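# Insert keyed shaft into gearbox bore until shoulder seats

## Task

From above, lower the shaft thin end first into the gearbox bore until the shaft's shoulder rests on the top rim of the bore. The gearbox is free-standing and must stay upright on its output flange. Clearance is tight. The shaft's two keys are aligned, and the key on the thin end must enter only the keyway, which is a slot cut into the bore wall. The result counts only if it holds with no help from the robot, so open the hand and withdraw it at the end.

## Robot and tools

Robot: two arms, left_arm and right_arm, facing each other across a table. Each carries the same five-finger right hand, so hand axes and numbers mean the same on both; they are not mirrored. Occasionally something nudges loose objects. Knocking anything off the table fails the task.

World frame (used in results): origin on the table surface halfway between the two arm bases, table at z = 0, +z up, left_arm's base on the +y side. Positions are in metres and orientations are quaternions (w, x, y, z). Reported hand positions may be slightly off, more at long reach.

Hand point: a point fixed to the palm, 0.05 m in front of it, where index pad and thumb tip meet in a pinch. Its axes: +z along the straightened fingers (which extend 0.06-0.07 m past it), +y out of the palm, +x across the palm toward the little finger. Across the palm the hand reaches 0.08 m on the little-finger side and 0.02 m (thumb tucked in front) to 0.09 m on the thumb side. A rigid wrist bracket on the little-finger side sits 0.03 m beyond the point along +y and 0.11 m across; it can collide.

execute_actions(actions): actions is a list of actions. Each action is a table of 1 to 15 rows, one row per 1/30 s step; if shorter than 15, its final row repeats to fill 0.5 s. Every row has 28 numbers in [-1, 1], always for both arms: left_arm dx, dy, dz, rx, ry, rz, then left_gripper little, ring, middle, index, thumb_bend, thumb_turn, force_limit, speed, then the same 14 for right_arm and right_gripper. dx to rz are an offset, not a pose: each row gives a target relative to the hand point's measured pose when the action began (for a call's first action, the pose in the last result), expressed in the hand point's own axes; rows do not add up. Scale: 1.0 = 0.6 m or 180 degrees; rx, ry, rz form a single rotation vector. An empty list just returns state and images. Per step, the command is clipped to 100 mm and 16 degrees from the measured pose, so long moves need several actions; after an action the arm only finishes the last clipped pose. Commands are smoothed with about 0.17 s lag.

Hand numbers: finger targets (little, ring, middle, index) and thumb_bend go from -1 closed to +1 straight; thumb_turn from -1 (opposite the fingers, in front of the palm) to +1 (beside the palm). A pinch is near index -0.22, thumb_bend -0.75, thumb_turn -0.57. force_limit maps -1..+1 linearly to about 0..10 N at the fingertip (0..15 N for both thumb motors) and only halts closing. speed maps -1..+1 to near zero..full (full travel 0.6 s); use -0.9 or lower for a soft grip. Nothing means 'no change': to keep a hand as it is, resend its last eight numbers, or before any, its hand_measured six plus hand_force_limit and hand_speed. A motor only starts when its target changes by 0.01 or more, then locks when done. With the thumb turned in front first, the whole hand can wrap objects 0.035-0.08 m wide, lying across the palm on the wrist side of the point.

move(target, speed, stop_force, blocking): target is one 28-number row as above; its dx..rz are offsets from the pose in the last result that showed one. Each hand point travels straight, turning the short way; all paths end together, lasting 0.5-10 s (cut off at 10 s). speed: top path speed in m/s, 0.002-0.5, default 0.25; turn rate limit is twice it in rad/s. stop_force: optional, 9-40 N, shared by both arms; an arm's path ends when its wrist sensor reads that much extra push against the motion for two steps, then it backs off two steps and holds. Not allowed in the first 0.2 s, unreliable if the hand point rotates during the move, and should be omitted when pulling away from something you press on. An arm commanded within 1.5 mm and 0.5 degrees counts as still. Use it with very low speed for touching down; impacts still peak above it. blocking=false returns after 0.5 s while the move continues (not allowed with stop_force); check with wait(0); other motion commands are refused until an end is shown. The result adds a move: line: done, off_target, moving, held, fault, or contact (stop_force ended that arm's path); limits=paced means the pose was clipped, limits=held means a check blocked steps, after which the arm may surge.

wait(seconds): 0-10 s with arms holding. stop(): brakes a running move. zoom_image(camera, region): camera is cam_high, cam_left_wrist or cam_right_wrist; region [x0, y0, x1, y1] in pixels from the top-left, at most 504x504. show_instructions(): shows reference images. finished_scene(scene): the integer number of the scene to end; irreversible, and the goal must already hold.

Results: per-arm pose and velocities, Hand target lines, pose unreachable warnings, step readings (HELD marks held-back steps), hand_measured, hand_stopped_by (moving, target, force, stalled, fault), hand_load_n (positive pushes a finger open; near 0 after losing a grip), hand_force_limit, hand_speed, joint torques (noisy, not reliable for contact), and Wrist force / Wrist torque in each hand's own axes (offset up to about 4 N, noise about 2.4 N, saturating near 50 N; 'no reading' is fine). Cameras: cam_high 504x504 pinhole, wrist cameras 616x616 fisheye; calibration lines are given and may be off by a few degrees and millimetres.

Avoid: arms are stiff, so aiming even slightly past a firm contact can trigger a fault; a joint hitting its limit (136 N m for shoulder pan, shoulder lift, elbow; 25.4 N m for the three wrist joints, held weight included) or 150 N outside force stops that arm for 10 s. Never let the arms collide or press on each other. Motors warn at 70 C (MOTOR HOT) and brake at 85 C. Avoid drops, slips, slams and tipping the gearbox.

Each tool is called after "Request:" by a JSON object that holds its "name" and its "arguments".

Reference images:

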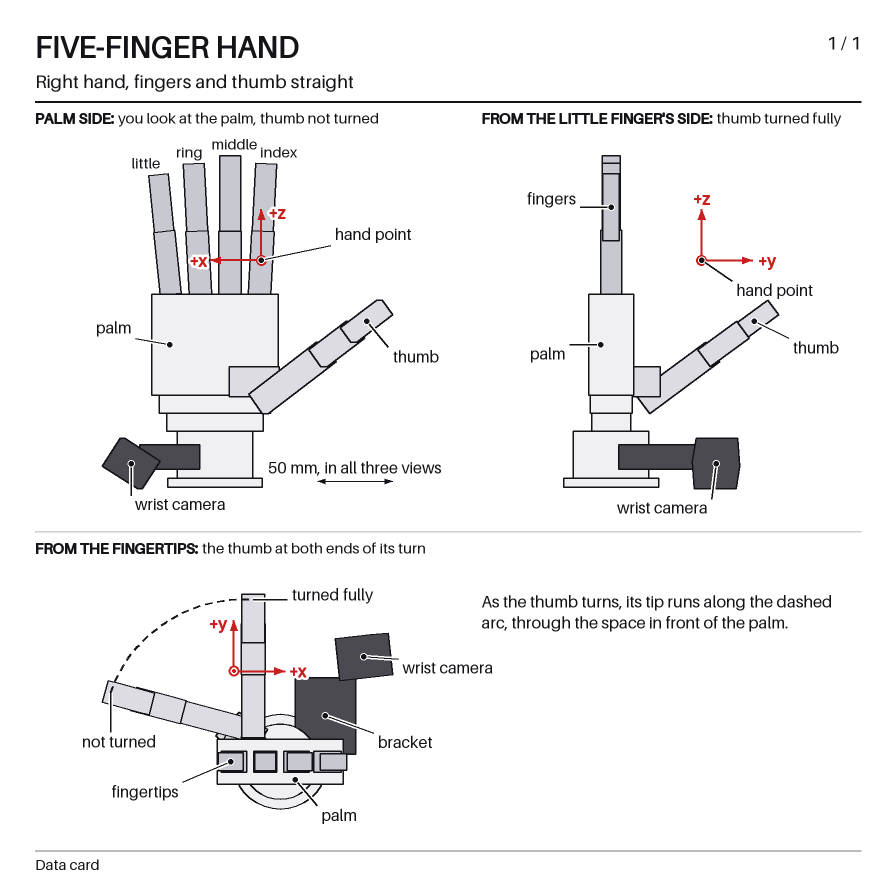

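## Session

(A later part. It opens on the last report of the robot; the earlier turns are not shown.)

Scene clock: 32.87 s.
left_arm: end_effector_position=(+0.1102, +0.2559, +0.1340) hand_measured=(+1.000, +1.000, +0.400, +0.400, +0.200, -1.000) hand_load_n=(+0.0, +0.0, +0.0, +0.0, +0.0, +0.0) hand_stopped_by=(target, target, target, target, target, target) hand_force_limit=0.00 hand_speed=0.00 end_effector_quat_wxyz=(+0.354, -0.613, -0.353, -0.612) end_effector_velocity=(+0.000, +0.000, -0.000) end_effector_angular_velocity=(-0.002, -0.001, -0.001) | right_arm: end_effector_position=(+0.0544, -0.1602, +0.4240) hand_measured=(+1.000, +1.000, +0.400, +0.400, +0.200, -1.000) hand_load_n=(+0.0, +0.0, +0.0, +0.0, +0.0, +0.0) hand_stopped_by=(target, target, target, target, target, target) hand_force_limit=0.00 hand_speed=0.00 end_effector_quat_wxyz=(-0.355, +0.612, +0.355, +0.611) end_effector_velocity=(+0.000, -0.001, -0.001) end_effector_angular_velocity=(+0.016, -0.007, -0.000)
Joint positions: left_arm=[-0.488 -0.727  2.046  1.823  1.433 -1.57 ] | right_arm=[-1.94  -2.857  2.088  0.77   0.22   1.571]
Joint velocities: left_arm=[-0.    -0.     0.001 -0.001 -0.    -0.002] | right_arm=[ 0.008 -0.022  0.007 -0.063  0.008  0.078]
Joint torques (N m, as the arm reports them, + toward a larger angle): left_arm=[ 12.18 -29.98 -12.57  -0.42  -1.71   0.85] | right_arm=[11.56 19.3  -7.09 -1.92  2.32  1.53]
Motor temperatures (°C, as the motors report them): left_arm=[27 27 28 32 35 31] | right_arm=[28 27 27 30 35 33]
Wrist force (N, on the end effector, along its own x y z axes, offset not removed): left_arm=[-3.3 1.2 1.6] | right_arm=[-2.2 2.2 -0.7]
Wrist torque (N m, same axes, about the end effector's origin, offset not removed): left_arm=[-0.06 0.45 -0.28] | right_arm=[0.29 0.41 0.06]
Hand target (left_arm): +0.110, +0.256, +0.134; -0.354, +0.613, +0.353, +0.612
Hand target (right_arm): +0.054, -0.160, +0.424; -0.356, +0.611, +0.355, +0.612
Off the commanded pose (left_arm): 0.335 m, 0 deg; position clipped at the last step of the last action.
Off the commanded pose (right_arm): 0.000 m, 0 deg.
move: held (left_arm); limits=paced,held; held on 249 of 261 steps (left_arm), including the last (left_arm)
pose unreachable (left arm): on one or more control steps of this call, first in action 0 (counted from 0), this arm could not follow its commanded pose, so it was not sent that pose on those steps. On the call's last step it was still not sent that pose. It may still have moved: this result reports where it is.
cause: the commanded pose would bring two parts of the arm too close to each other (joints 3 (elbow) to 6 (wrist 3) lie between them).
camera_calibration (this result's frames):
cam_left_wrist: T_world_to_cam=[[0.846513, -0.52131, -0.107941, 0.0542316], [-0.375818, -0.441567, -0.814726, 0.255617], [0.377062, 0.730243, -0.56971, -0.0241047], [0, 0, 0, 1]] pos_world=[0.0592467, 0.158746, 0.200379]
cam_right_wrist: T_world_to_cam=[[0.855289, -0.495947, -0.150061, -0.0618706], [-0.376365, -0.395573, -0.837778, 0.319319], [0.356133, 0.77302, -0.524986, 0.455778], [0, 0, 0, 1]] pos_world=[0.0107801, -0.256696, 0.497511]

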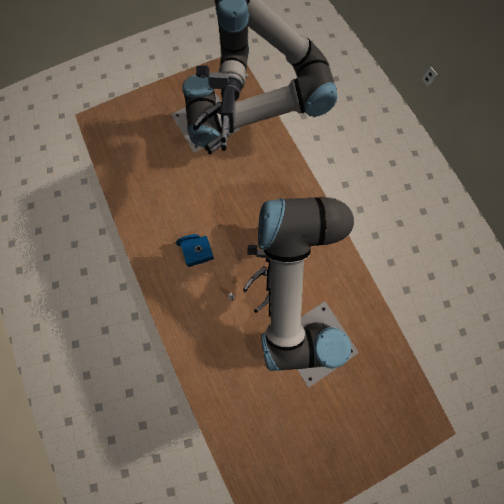

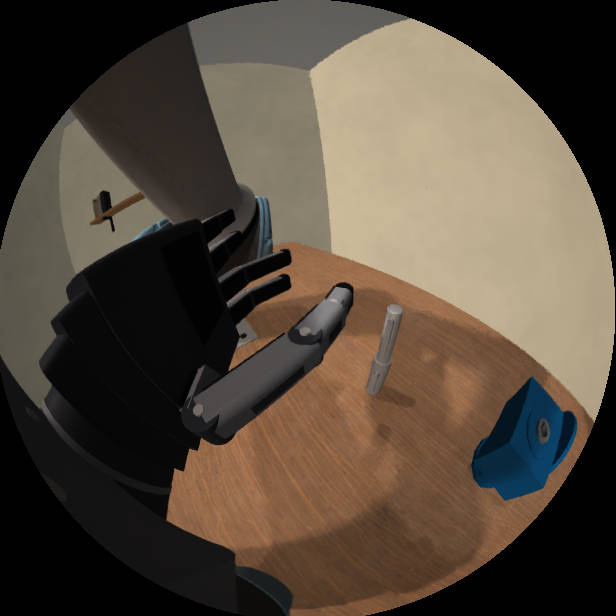

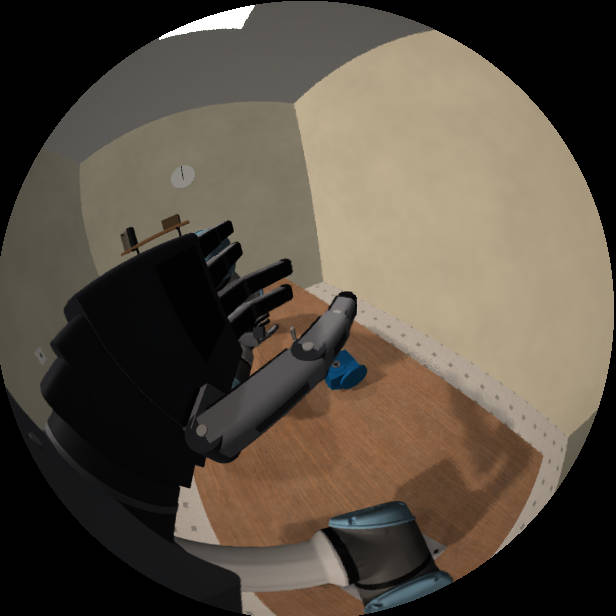

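Request:
{"name": "move", "arguments": {"target": [0.3,0,0,0.365,-0.418,-0.373,1,1,0.4,0.4,0.2,-1,0,0,0,0.57,0.127,0,0,0,1,1,0.4,0.4,0.2,-1,0,0], "speed": 0.25}}

Scene clock: 39.10 s.
left_arm: end_effector_position=(+0.1101, +0.2551, +0.3138) hand_measured=(+1.000, +1.000, +0.400, +0.400, +0.200, -1.000) hand_load_n=(+0.0, +0.0, +0.0, +0.0, +0.0, +0.0) hand_stopped_by=(target, target, target, target, target, target) hand_force_limit=0.00 hand_speed=0.00 end_effector_quat_wxyz=(+0.021, +0.298, +0.954, -0.024) end_effector_velocity=(+0.000, +0.001, +0.000) end_effector_angular_velocity=(-0.005, -0.005, +0.005) | right_arm: end_effector_position=(+0.3894, -0.2636, +0.4244) hand_measured=(+1.000, +1.000, +0.400, +0.400, +0.200, -1.000) hand_load_n=(+0.0, +0.0, +0.0, +0.0, +0.0, +0.0) hand_stopped_by=(target, target, target, target, target, target) hand_force_limit=0.00 hand_speed=0.00 end_effector_quat_wxyz=(-0.355, +0.612, +0.355, +0.611) end_effector_velocity=(-0.000, -0.000, -0.000) end_effector_angular_velocity=(+0.000, +0.001, +0.000)
Joint positions: left_arm=[-0.317 -1.685  1.726  1.479  1.533 -2.75 ] | right_arm=[-1.943 -1.977  1.972  0.007  0.218  1.571]
Joint velocities: left_arm=[-0.006 -0.005  0.003 -0.001 -0.007 -0.011] | right_arm=[-0.     0.     0.     0.    -0.001  0.   ]
Joint torques (N m, as the arm reports them, + toward a larger angle): left_arm=[-11.28 -20.29 -11.06   0.15  -1.85  -1.56] | right_arm=[ 12.42   6.21 -33.1   -1.75   2.52  -1.53]
Motor temperatures (°C, as the motors report them): left_arm=[27 27 28 32 35 31] | right_arm=[28 27 27 30 35 33]
Wrist force (N, on the end effector, along its own x y z axes, offset not removed): left_arm=[-1.7 -1.7 -2.1] | right_arm=[0.2 -0.8 0.7]
Wrist torque (N m, same axes, about the end effector's origin, offset not removed): left_arm=[-0.14 0.32 -0.20] | right_arm=[-0.27 0.06 0.20]
Hand target (left_arm): +0.110, +0.255, +0.314; +0.021, +0.298, +0.954, -0.024
Hand target (right_arm): +0.389, -0.264, +0.424; -0.355, +0.612, +0.355, +0.611
Off the commanded pose (left_arm): 0.001 m, 0 deg.
Off the commanded pose (right_arm): 0.001 m, 0 deg.
move: done; limits=paced
camera_calibration (this result's frames):
cam_left_wrist: T_world_to_cam=[[0.653273, 0.757122, 0.00125774, -0.265899], [0.595414, -0.51477, 0.616842, -0.135796], [0.467672, -0.402217, -0.787086, 0.42608], [0, 0, 0, 1]] pos_world=[0.0552935, 0.302791, 0.419461]
cam_right_wrist: T_world_to_cam=[[0.855289, -0.495946, -0.150061, -0.399605], [-0.376364, -0.395571, -0.837779, 0.404865], [0.356133, 0.773021, -0.524984, 0.416635], [0, 0, 0, 1]] pos_world=[0.345777, -0.360098, 0.497948]

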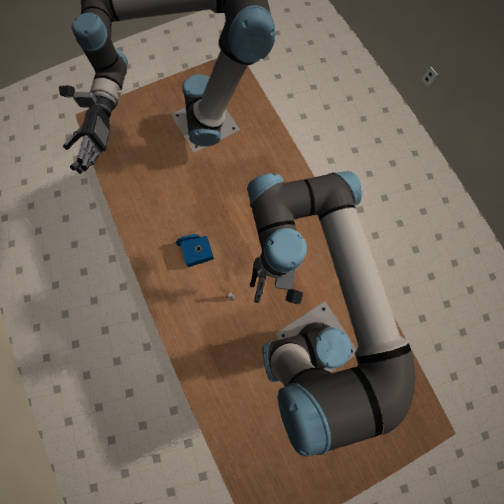

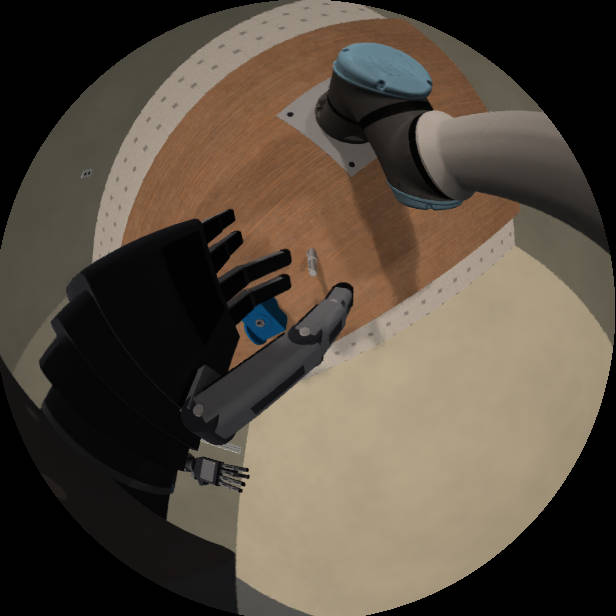

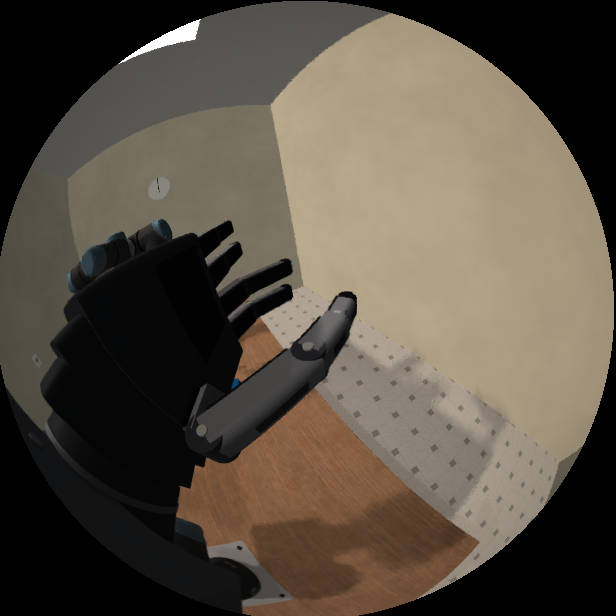

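Request:
{"name": "move", "arguments": {"target": [0.605,-0.327,0,0,0,0,1,1,0.4,0.4,0.2,-1,0,0,-0.207,-0.392,0.378,0,0,0,1,1,0.4,0.4,0.2,-1,0,0], "speed": 0.3}}

Request:
{"name": "move", "arguments": {"target": [0.1,0.1,0,0,0,0,1,1,0.4,0.4,0.2,-1,0,0,-0.2,-0.43,0.078,0,0,0,1,1,0.4,0.4,0.2,-1,0,0], "speed": 0.25}}

Scene clock: 41.27 s.
left_arm: end_effector_position=(-0.2996, +0.3005, +0.3003) hand_measured=(+1.000, +1.000, +0.400, +0.400, +0.200, -1.000) hand_load_n=(+0.0, +0.0, +0.0, +0.0, +0.0, +0.0) hand_stopped_by=(target, target, target, target, target, target) hand_force_limit=0.00 hand_speed=0.00 end_effector_quat_wxyz=(+0.020, +0.298, +0.954, -0.023) end_effector_velocity=(-0.002, -0.000, +0.000) end_effector_angular_velocity=(+0.000, -0.001, -0.000) | right_arm: end_effector_position=(+0.2977, +0.0499, +0.2996) hand_measured=(+1.000, +1.000, +0.400, +0.400, +0.200, -1.000) hand_load_n=(+0.0, +0.0, +0.0, +0.0, +0.0, +0.0) hand_stopped_by=(target, target, target, target, target, target) hand_force_limit=0.00 hand_speed=0.00 end_effector_quat_wxyz=(-0.355, +0.612, +0.355, +0.611) end_effector_velocity=(-0.000, +0.001, -0.001) end_effector_angular_velocity=(-0.001, +0.001, -0.001)
Joint positions: left_arm=[-1.424 -1.372  1.448  1.505  1.51  -3.858] | right_arm=[-0.813 -1.51   1.919 -0.409  1.348  1.571]
Joint velocities: left_arm=[-0.001  0.004 -0.005  0.002 -0.    -0.   ] | right_arm=[ 0.003  0.004 -0.003  0.001  0.003  0.   ]
Joint torques (N m, as the arm reports them, + toward a larger angle): left_arm=[-10.7  -20.55 -27.33   4.19  -2.    -1.61] | right_arm=[ 13.35 -12.67 -32.21  -3.06   2.34  -1.49]
Motor temperatures (°C, as the motors report them): left_arm=[27 27 28 32 35 31] | right_arm=[28 27 27 30 35 33]
Wrist force (N, on the end effector, along its own x y z axes, offset not removed): left_arm=[-1.3 0.9 2.0] | right_arm=[0.4 -1.5 2.2]
Wrist torque (N m, same axes, about the end effector's origin, offset not removed): left_arm=[0.17 0.10 -0.06] | right_arm=[-0.49 0.12 0.24]
Hand target (left_arm): -0.300, +0.300, +0.300; +0.020, +0.298, +0.954, -0.023
Hand target (right_arm): +0.298, +0.050, +0.300; -0.355, +0.612, +0.355, +0.611
Off the commanded pose (left_arm): 0.000 m, 0 deg.
Off the commanded pose (right_arm): 0.001 m, 0 deg.
move: done
camera_calibration (this result's frames):
cam_left_wrist: T_world_to_cam=[[0.653269, 0.757125, 0.00148174, -0.0325683], [0.59647, -0.515855, 0.614912, 0.14107], [0.466329, -0.400819, -0.788595, 0.624958], [0, 0, 0, 1]] pos_world=[-0.354304, 0.347925, 0.406141]
cam_right_wrist: T_world_to_cam=[[0.855396, -0.496014, -0.14922, -0.184743], [-0.376053, -0.396586, -0.837439, 0.389663], [0.356203, 0.772457, -0.525766, 0.14171], [0, 0, 0, 1]] pos_world=[0.254085, -0.0465655, 0.373258]

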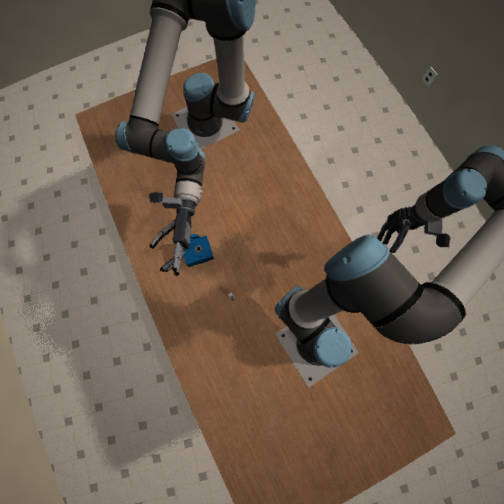

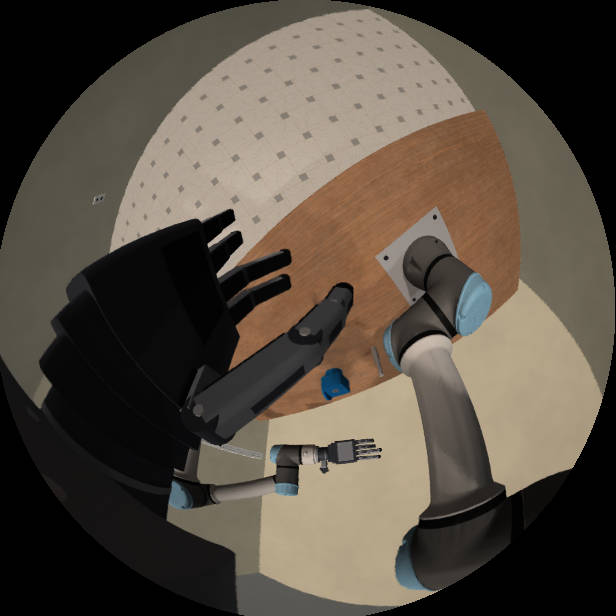

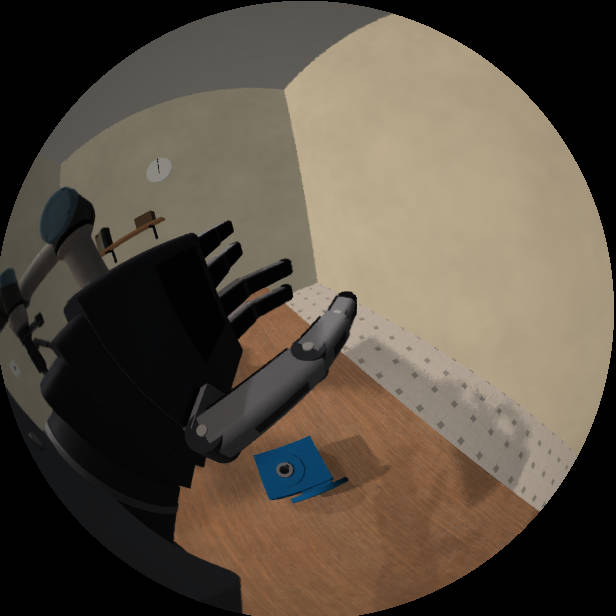

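Scene clock: 42.97 s.
left_arm: end_effector_position=(-0.3147, +0.3838, +0.2952) hand_measured=(+1.000, +1.000, +0.400, +0.400, +0.200, -1.000) hand_load_n=(+0.0, +0.0, +0.0, +0.0, +0.0, +0.0) hand_stopped_by=(target, target, target, target, target, target) hand_force_limit=0.00 hand_speed=0.00 end_effector_quat_wxyz=(+0.020, +0.298, +0.954, -0.023) end_effector_velocity=(-0.001, +0.001, -0.000) end_effector_angular_velocity=(+0.001, +0.002, -0.000) | right_arm: end_effector_position=(+0.0970, +0.2183, +0.1792) hand_measured=(+1.000, +1.000, +0.400, +0.400, +0.200, -1.000) hand_load_n=(+0.0, +0.0, +0.0, +0.0, +0.0, +0.0) hand_stopped_by=(target, target, target, target, target, target) hand_force_limit=0.00 hand_speed=0.00 end_effector_quat_wxyz=(-0.355, +0.612, +0.356, +0.611) end_effector_velocity=(-0.001, +0.001, -0.000) end_effector_angular_velocity=(-0.000, +0.000, +0.000)
Joint positions: left_arm=[-1.658 -1.435  1.539  1.491  1.515 -4.093] | right_arm=[-0.248 -1.065  1.673 -0.608  1.913  1.571]
Joint velocities: left_arm=[-0.001  0.    -0.    -0.002  0.001 -0.001] | right_arm=[ 0.001  0.003 -0.003  0.001  0.001  0.   ]
Joint torques (N m, as the arm reports them, + toward a larger angle): left_arm=[-10.83 -30.88  -9.26   0.3   -1.89  -1.41] | right_arm=[ 12.61 -28.98 -30.55  -0.4    2.56  -1.57]
Motor temperatures (°C, as the motors report them): left_arm=[27 27 28 32 35 31] | right_arm=[28 27 27 30 35 33]
Wrist force (N, on the end effector, along its own x y z axes, offset not removed): left_arm=[-0.9 1.9 1.5] | right_arm=[-2.5 -0.5 -0.2]
Wrist torque (N m, same axes, about the end effector's origin, offset not removed): left_arm=[0.30 0.04 0.11] | right_arm=[-0.27 0.55 0.03]
Hand target (left_arm): -0.315, +0.384, +0.295; +0.020, +0.298, +0.954, -0.023
Hand target (right_arm): +0.097, +0.218, +0.179; -0.355, +0.612, +0.356, +0.611
Off the commanded pose (left_arm): 0.000 m, 0 deg.
Off the commanded pose (right_arm): 0.000 m, 0 deg.
move: done
camera_calibration (this result's frames):
cam_left_wrist: T_world_to_cam=[[0.653262, 0.757129, 0.00188043, -0.0859657], [0.596501, -0.516196, 0.614596, 0.196386], [0.466299, -0.400371, -0.78884, 0.661243], [0, 0, 0, 1]] pos_world=[-0.369324, 0.431204, 0.401079]
cam_right_wrist: T_world_to_cam=[[0.85551, -0.496003, -0.148605, 0.0523978], [-0.375554, -0.396826, -0.837549, 0.280138], [0.356456, 0.772341, -0.525765, 0.0198647], [0, 0, 0, 1]] pos_world=[0.0532994, 0.121813, 0.25286]

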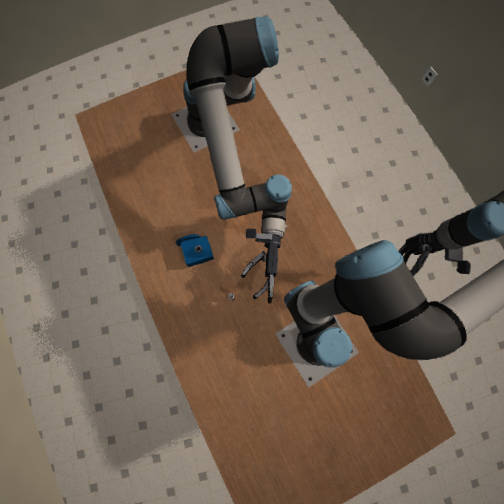

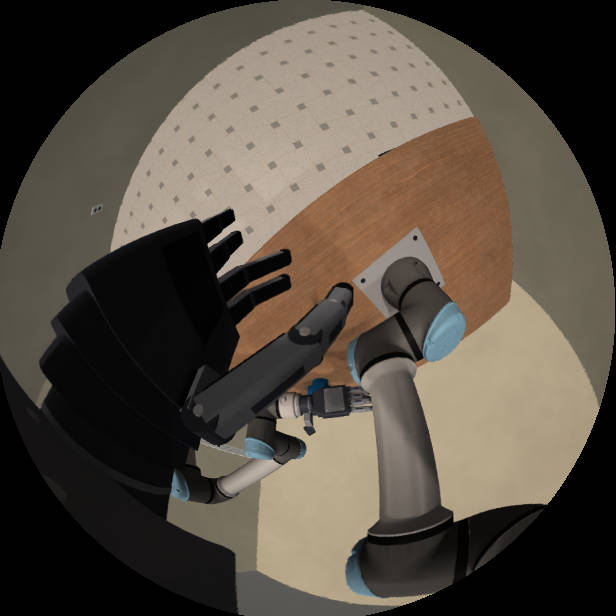

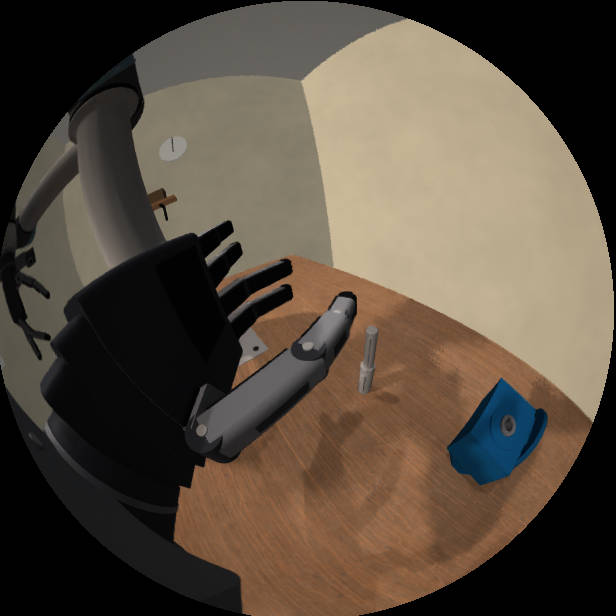

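Request:
{"name": "move", "arguments": {"target": [0.19,0.32,0,0,0,0,1,1,0.4,0.4,0.2,-1,0,0,-0.215,0.02,0,0,0,0,1,1,0.4,0.4,0.2,-1,0,0], "speed": 0.15}}

Request:
{"name": "zoom_image", "arguments": {"camera": "cam_high", "region": [190, 220, 310, 340]}}

Scene clock: 45.27 s.
left_arm: end_effector_position=(-0.2987, +0.6061, +0.2833) hand_measured=(+1.000, +1.000, +0.400, +0.400, +0.200, -1.000) hand_load_n=(+0.0, +0.0, +0.0, +0.0, +0.0, +0.0) hand_stopped_by=(target, target, target, target, target, target) hand_force_limit=0.00 hand_speed=0.00 end_effector_quat_wxyz=(+0.020, +0.298, +0.954, -0.022) end_effector_velocity=(+0.000, +0.001, +0.000) end_effector_angular_velocity=(+0.000, +0.001, -0.001) | right_arm: end_effector_position=(+0.1076, +0.2122, +0.0502) hand_measured=(+1.000, +1.000, +0.400, +0.400, +0.200, -1.000) hand_load_n=(+0.0, +0.0, +0.0, +0.0, +0.0, +0.0) hand_stopped_by=(target, target, target, target, target, target) hand_force_limit=0.00 hand_speed=0.00 end_effector_quat_wxyz=(-0.355, +0.612, +0.356, +0.611) end_effector_velocity=(-0.000, +0.000, -0.001) end_effector_angular_velocity=(+0.001, -0.000, +0.000)
Joint positions: left_arm=[-2.323 -1.511  1.662  1.473  1.543 -4.757] | right_arm=[-0.27  -0.867  1.76  -0.892  1.891  1.571]
Joint velocities: left_arm=[-0.004 -0.001  0.    -0.     0.    -0.003] | right_arm=[ 0.     0.001 -0.    -0.002  0.    -0.   ]
Joint torques (N m, as the arm reports them, + toward a larger angle): left_arm=[-10.75 -14.69 -27.17   0.79  -1.93  -1.39] | right_arm=[-14.92 -32.21  -5.14  -3.12  -2.64  -1.52]
Motor temperatures (°C, as the motors report them): left_arm=[27 27 28 32 35 31] | right_arm=[28 27 27 30 35 33]
Wrist force (N, on the end effector, along its own x y z axes, offset not removed): left_arm=[-5.5 -0.2 2.0] | right_arm=[-2.3 -1.3 1.0]
Wrist torque (N m, same axes, about the end effector's origin, offset not removed): left_arm=[-0.20 0.78 -0.31] | right_arm=[-0.34 0.43 -0.08]
Hand target (left_arm): -0.299, +0.606, +0.283; +0.020, +0.298, +0.954, -0.022
Hand target (right_arm): +0.108, +0.212, +0.050; -0.355, +0.612, +0.356, +0.611
Off the commanded pose (left_arm): 0.000 m, 0 deg.
Off the commanded pose (right_arm): 0.000 m, 0 deg.
move: done
camera_calibration (this result's frames):
cam_left_wrist: T_world_to_cam=[[0.653258, 0.757128, 0.00336107, -0.265078], [0.596158, -0.517098, 0.61417, 0.309559], [0.466743, -0.399208, -0.789166, 0.732895], [0, 0, 0, 1]] pos_world=[-0.353456, 0.653348, 0.389145]
cam_right_wrist: T_world_to_cam=[[0.855506, -0.496002, -0.148635, 0.0211822], [-0.37558, -0.396818, -0.837541, 0.17369], [0.356441, 0.772346, -0.525768, -0.0470658], [0, 0, 0, 1]] pos_world=[0.0638891, 0.115781, 0.123875]

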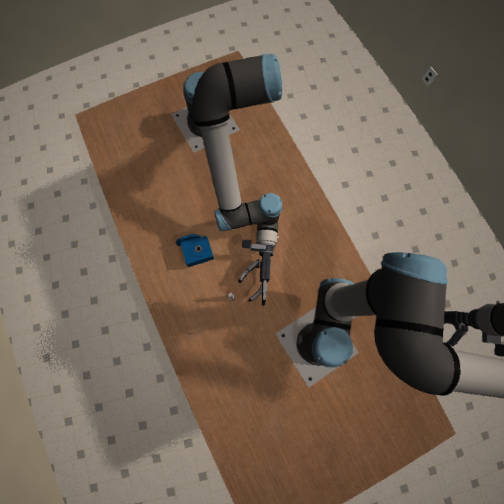

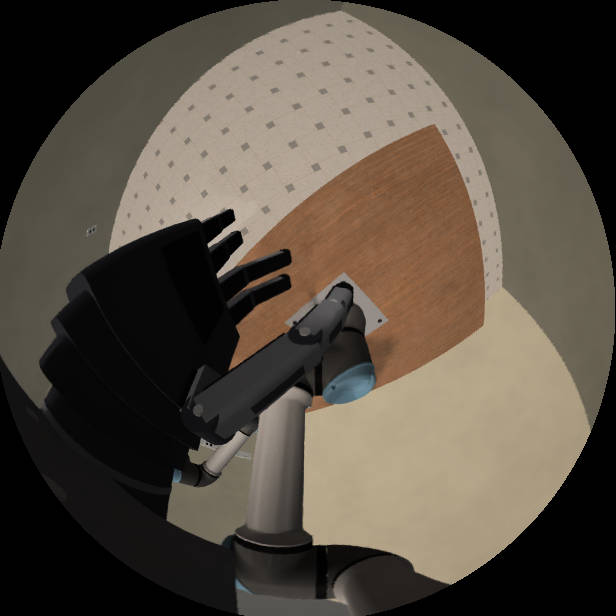

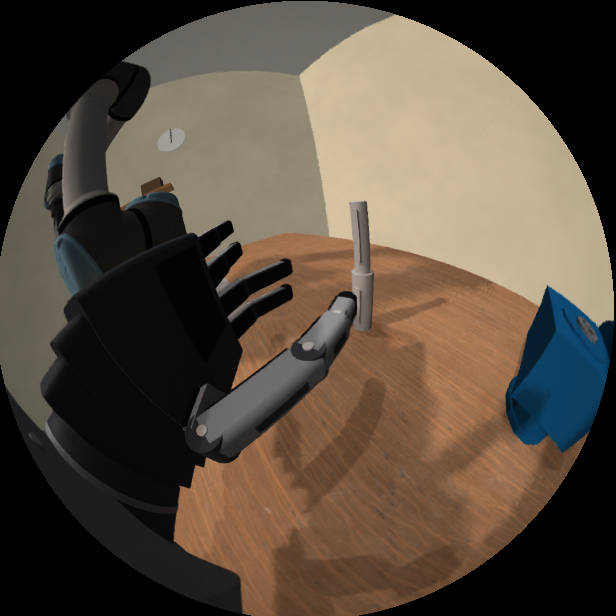

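Region (190, 220, 310, 340) of cam_high's 504x504 image, scaled by 4.200, with more detail than that image has.

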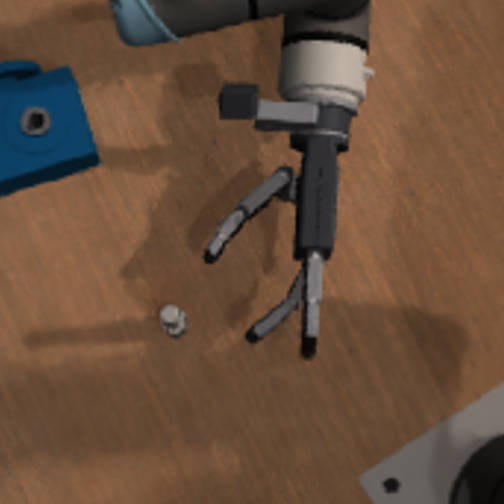

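Request:
{"name": "move", "arguments": {"target": [0,0,0,0,0,0,1,1,0.4,0.4,0.2,-1,0,0,-0.025,0.0,0.07,0,0,0,1,1,0.4,0.4,0.2,-1,0,0], "speed": 0.05, "stop_force": 12}}

Request:
{"name": "move", "arguments": {"target": [0,0,0,0,0,0,1,1,0.4,0.4,0.2,-1,0,0,0,0.06,0,0,0,0,1,1,0.4,0.4,0.2,-1,0,0], "speed": 0.05}}

Request:
{"name": "zoom_image", "arguments": {"camera": "cam_high", "region": [190, 220, 310, 340]}}

Scene clock: 46.97 s.
left_arm: end_effector_position=(-0.2988, +0.6061, +0.2833) hand_measured=(+1.000, +1.000, +0.400, +0.400, +0.200, -1.000) hand_load_n=(+0.0, +0.0, +0.0, +0.0, +0.0, +0.0) hand_stopped_by=(target, target, target, target, target, target) hand_force_limit=0.00 hand_speed=0.00 end_effector_quat_wxyz=(+0.020, +0.298, +0.954, -0.022) end_effector_velocity=(-0.001, +0.000, -0.001) end_effector_angular_velocity=(-0.000, +0.001, +0.001) | right_arm: end_effector_position=(+0.1283, +0.2486, +0.0353) hand_measured=(+1.000, +1.000, +0.400, +0.400, +0.200, -1.000) hand_load_n=(+0.0, +0.0, +0.0, +0.0, +0.0, +0.0) hand_stopped_by=(target, target, target, target, target, target) hand_force_limit=0.00 hand_speed=0.00 end_effector_quat_wxyz=(-0.355, +0.612, +0.356, +0.611) end_effector_velocity=(+0.001, +0.001, -0.000) end_effector_angular_velocity=(-0.001, -0.000, -0.000)
Joint positions: left_arm=[-2.323 -1.511  1.662  1.473  1.543 -4.757] | right_arm=[-0.293 -0.784  1.641 -0.856  1.867  1.571]
Joint velocities: left_arm=[ 0.     0.001  0.    -0.002 -0.001 -0.001] | right_arm=[-0.001  0.002 -0.003  0.002 -0.001 -0.   ]
Joint torques (N m, as the arm reports them, + toward a larger angle): left_arm=[ 12.62 -27.43 -14.22   1.54   1.6    2.1 ] | right_arm=[-14.99 -34.44 -27.72  -0.24  -2.62  -0.95]
Motor temperatures (°C, as the motors report them): left_arm=[27 27 28 32 35 31] | right_arm=[28 27 27 30 35 33]
Wrist force (N, on the end effector, along its own x y z axes, offset not removed): left_arm=[-5.0 -1.6 3.7] | right_arm=[-0.9 -4.4 2.4]
Wrist torque (N m, same axes, about the end effector's origin, offset not removed): left_arm=[-0.29 0.58 -0.23] | right_arm=[-0.86 0.19 0.08]
Hand target (left_arm): -0.299, +0.606, +0.283; +0.020, +0.298, +0.954, -0.022
Hand target (right_arm): +0.128, +0.249, +0.035; -0.355, +0.612, +0.356, +0.611
Off the commanded pose (left_arm): 0.000 m, 0 deg.
Off the commanded pose (right_arm): 0.000 m, 0 deg.
move: done
camera_calibration (this result's frames):
cam_left_wrist: T_world_to_cam=[[0.653262, 0.757124, 0.00331568, -0.265051], [0.596192, -0.517096, 0.61414, 0.309582], [0.466695, -0.399217, -0.78919, 0.732907], [0, 0, 0, 1]] pos_world=[-0.353466, 0.65335, 0.389155]
cam_right_wrist: T_world_to_cam=[[0.855509, -0.495995, -0.148641, 0.0192097], [-0.375584, -0.396824, -0.837536, 0.183386], [0.356429, 0.772347, -0.525774, -0.0904516], [0, 0, 0, 1]] pos_world=[0.0846825, 0.15216, 0.108891]

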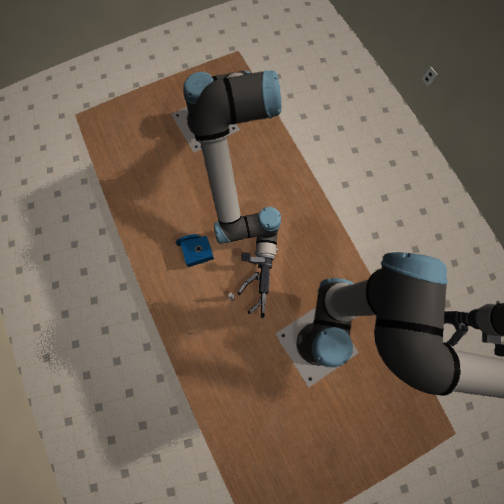

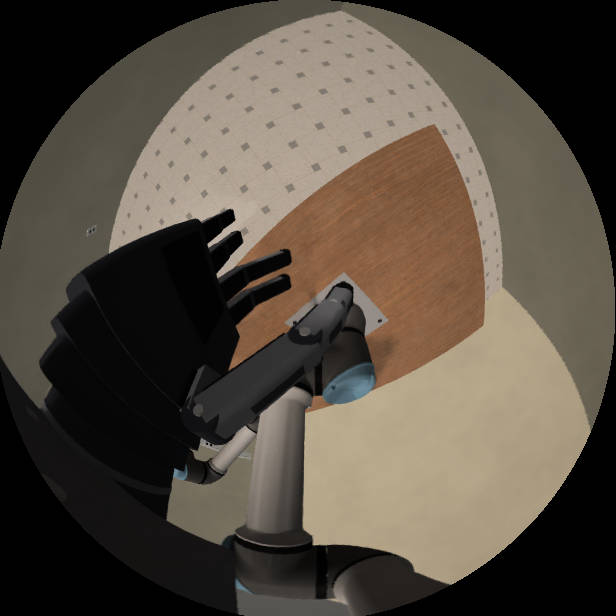

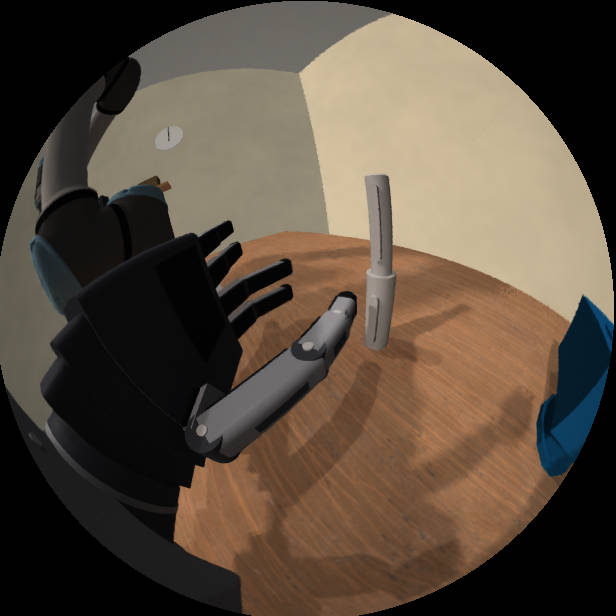

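Scene clock: 48.07 s.
left_arm: end_effector_position=(-0.2988, +0.6061, +0.2833) hand_measured=(+1.000, +1.000, +0.400, +0.400, +0.200, -1.000) hand_load_n=(+0.0, +0.0, +0.0, +0.0, +0.0, +0.0) hand_stopped_by=(target, target, target, target, target, target) hand_force_limit=0.00 hand_speed=0.00 end_effector_quat_wxyz=(+0.020, +0.298, +0.954, -0.022) end_effector_velocity=(+0.000, +0.000, +0.000) end_effector_angular_velocity=(+0.001, -0.000, -0.001) | right_arm: end_effector_position=(+0.1596, +0.2308, +0.0353) hand_measured=(+1.000, +1.000, +0.400, +0.400, +0.200, -1.000) hand_load_n=(+0.0, +0.0, +0.0, +0.0, +0.0, +0.0) hand_stopped_by=(target, target, target, target, target, target) hand_force_limit=0.00 hand_speed=0.00 end_effector_quat_wxyz=(-0.355, +0.612, +0.356, +0.611) end_effector_velocity=(+0.001, -0.000, +0.000) end_effector_angular_velocity=(+0.001, -0.001, +0.001)
Joint positions: left_arm=[-2.323 -1.511  1.662  1.473  1.543 -4.757] | right_arm=[-0.357 -0.811  1.7   -0.888  1.804  1.571]
Joint velocities: left_arm=[-0.001 -0.    -0.001  0.001  0.001  0.   ] | right_arm=[-0.002 -0.001  0.002 -0.002 -0.003 -0.   ]
Joint torques (N m, as the arm reports them, + toward a larger angle): left_arm=[ 11.64 -26.7  -14.56   1.69   1.38   2.01] | right_arm=[-14.96 -49.15  -5.76  -3.09  -2.66   0.35]
Motor temperatures (°C, as the motors report them): left_arm=[27 27 28 32 35 31] | right_arm=[28 27 27 30 35 33]
Wrist force (N, on the end effector, along its own x y z axes, offset not removed): left_arm=[-4.9 1.8 0.1] | right_arm=[-1.3 0.3 2.0]
Wrist torque (N m, same axes, about the end effector's origin, offset not removed): left_arm=[0.29 0.60 -0.16] | right_arm=[0.01 0.36 0.04]
Hand target (left_arm): -0.299, +0.606, +0.283; +0.020, +0.298, +0.954, -0.022
Hand target (right_arm): +0.160, +0.231, +0.035; -0.355, +0.612, +0.356, +0.611
Off the commanded pose (left_arm): 0.000 m, 0 deg.
Off the commanded pose (right_arm): 0.000 m, 0 deg.
move: done
camera_calibration (this result's frames):
cam_left_wrist: T_world_to_cam=[[0.653262, 0.757125, 0.00332058, -0.265054], [0.596191, -0.517098, 0.614139, 0.309583], [0.466697, -0.399213, -0.789191, 0.732906], [0, 0, 0, 1]] pos_world=[-0.353466, 0.65335, 0.389156]
cam_right_wrist: T_world_to_cam=[[0.855489, -0.496009, -0.148706, -0.016301], [-0.375648, -0.396804, -0.837517, 0.188093], [0.356409, 0.772348, -0.525787, -0.0878046], [0, 0, 0, 1]] pos_world=[0.115896, 0.134366, 0.10894]

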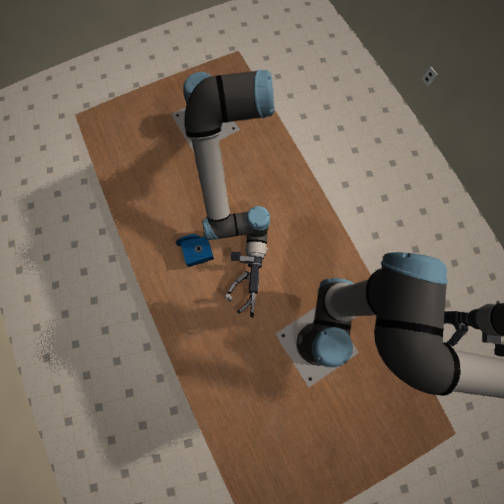

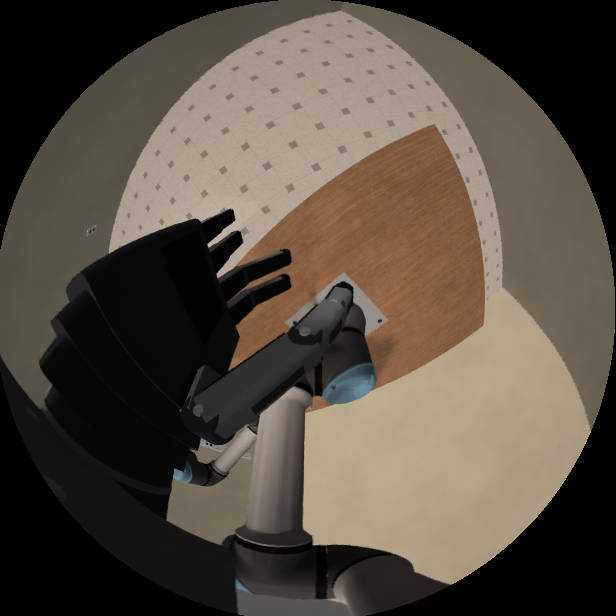

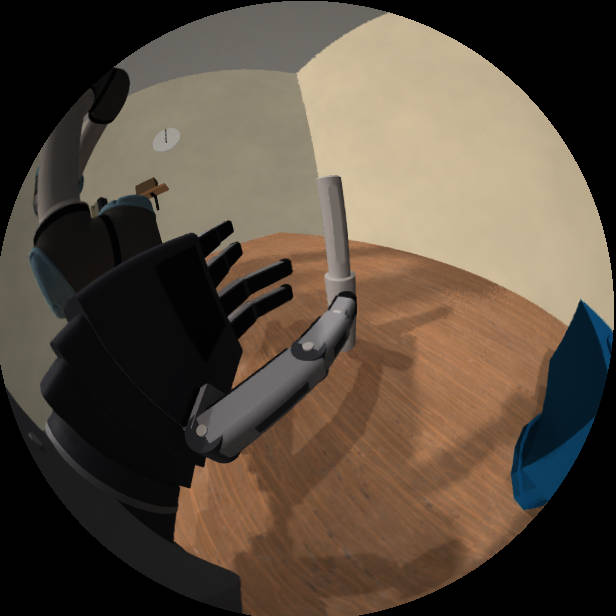

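Region (190, 220, 310, 340) of cam_high's 504x504 image, scaled by 4.200, with more detail than that image has.

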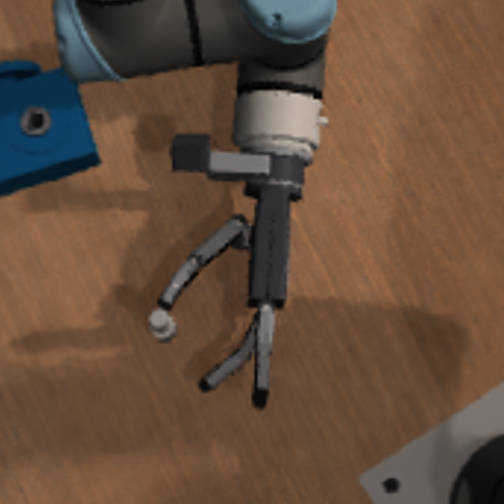

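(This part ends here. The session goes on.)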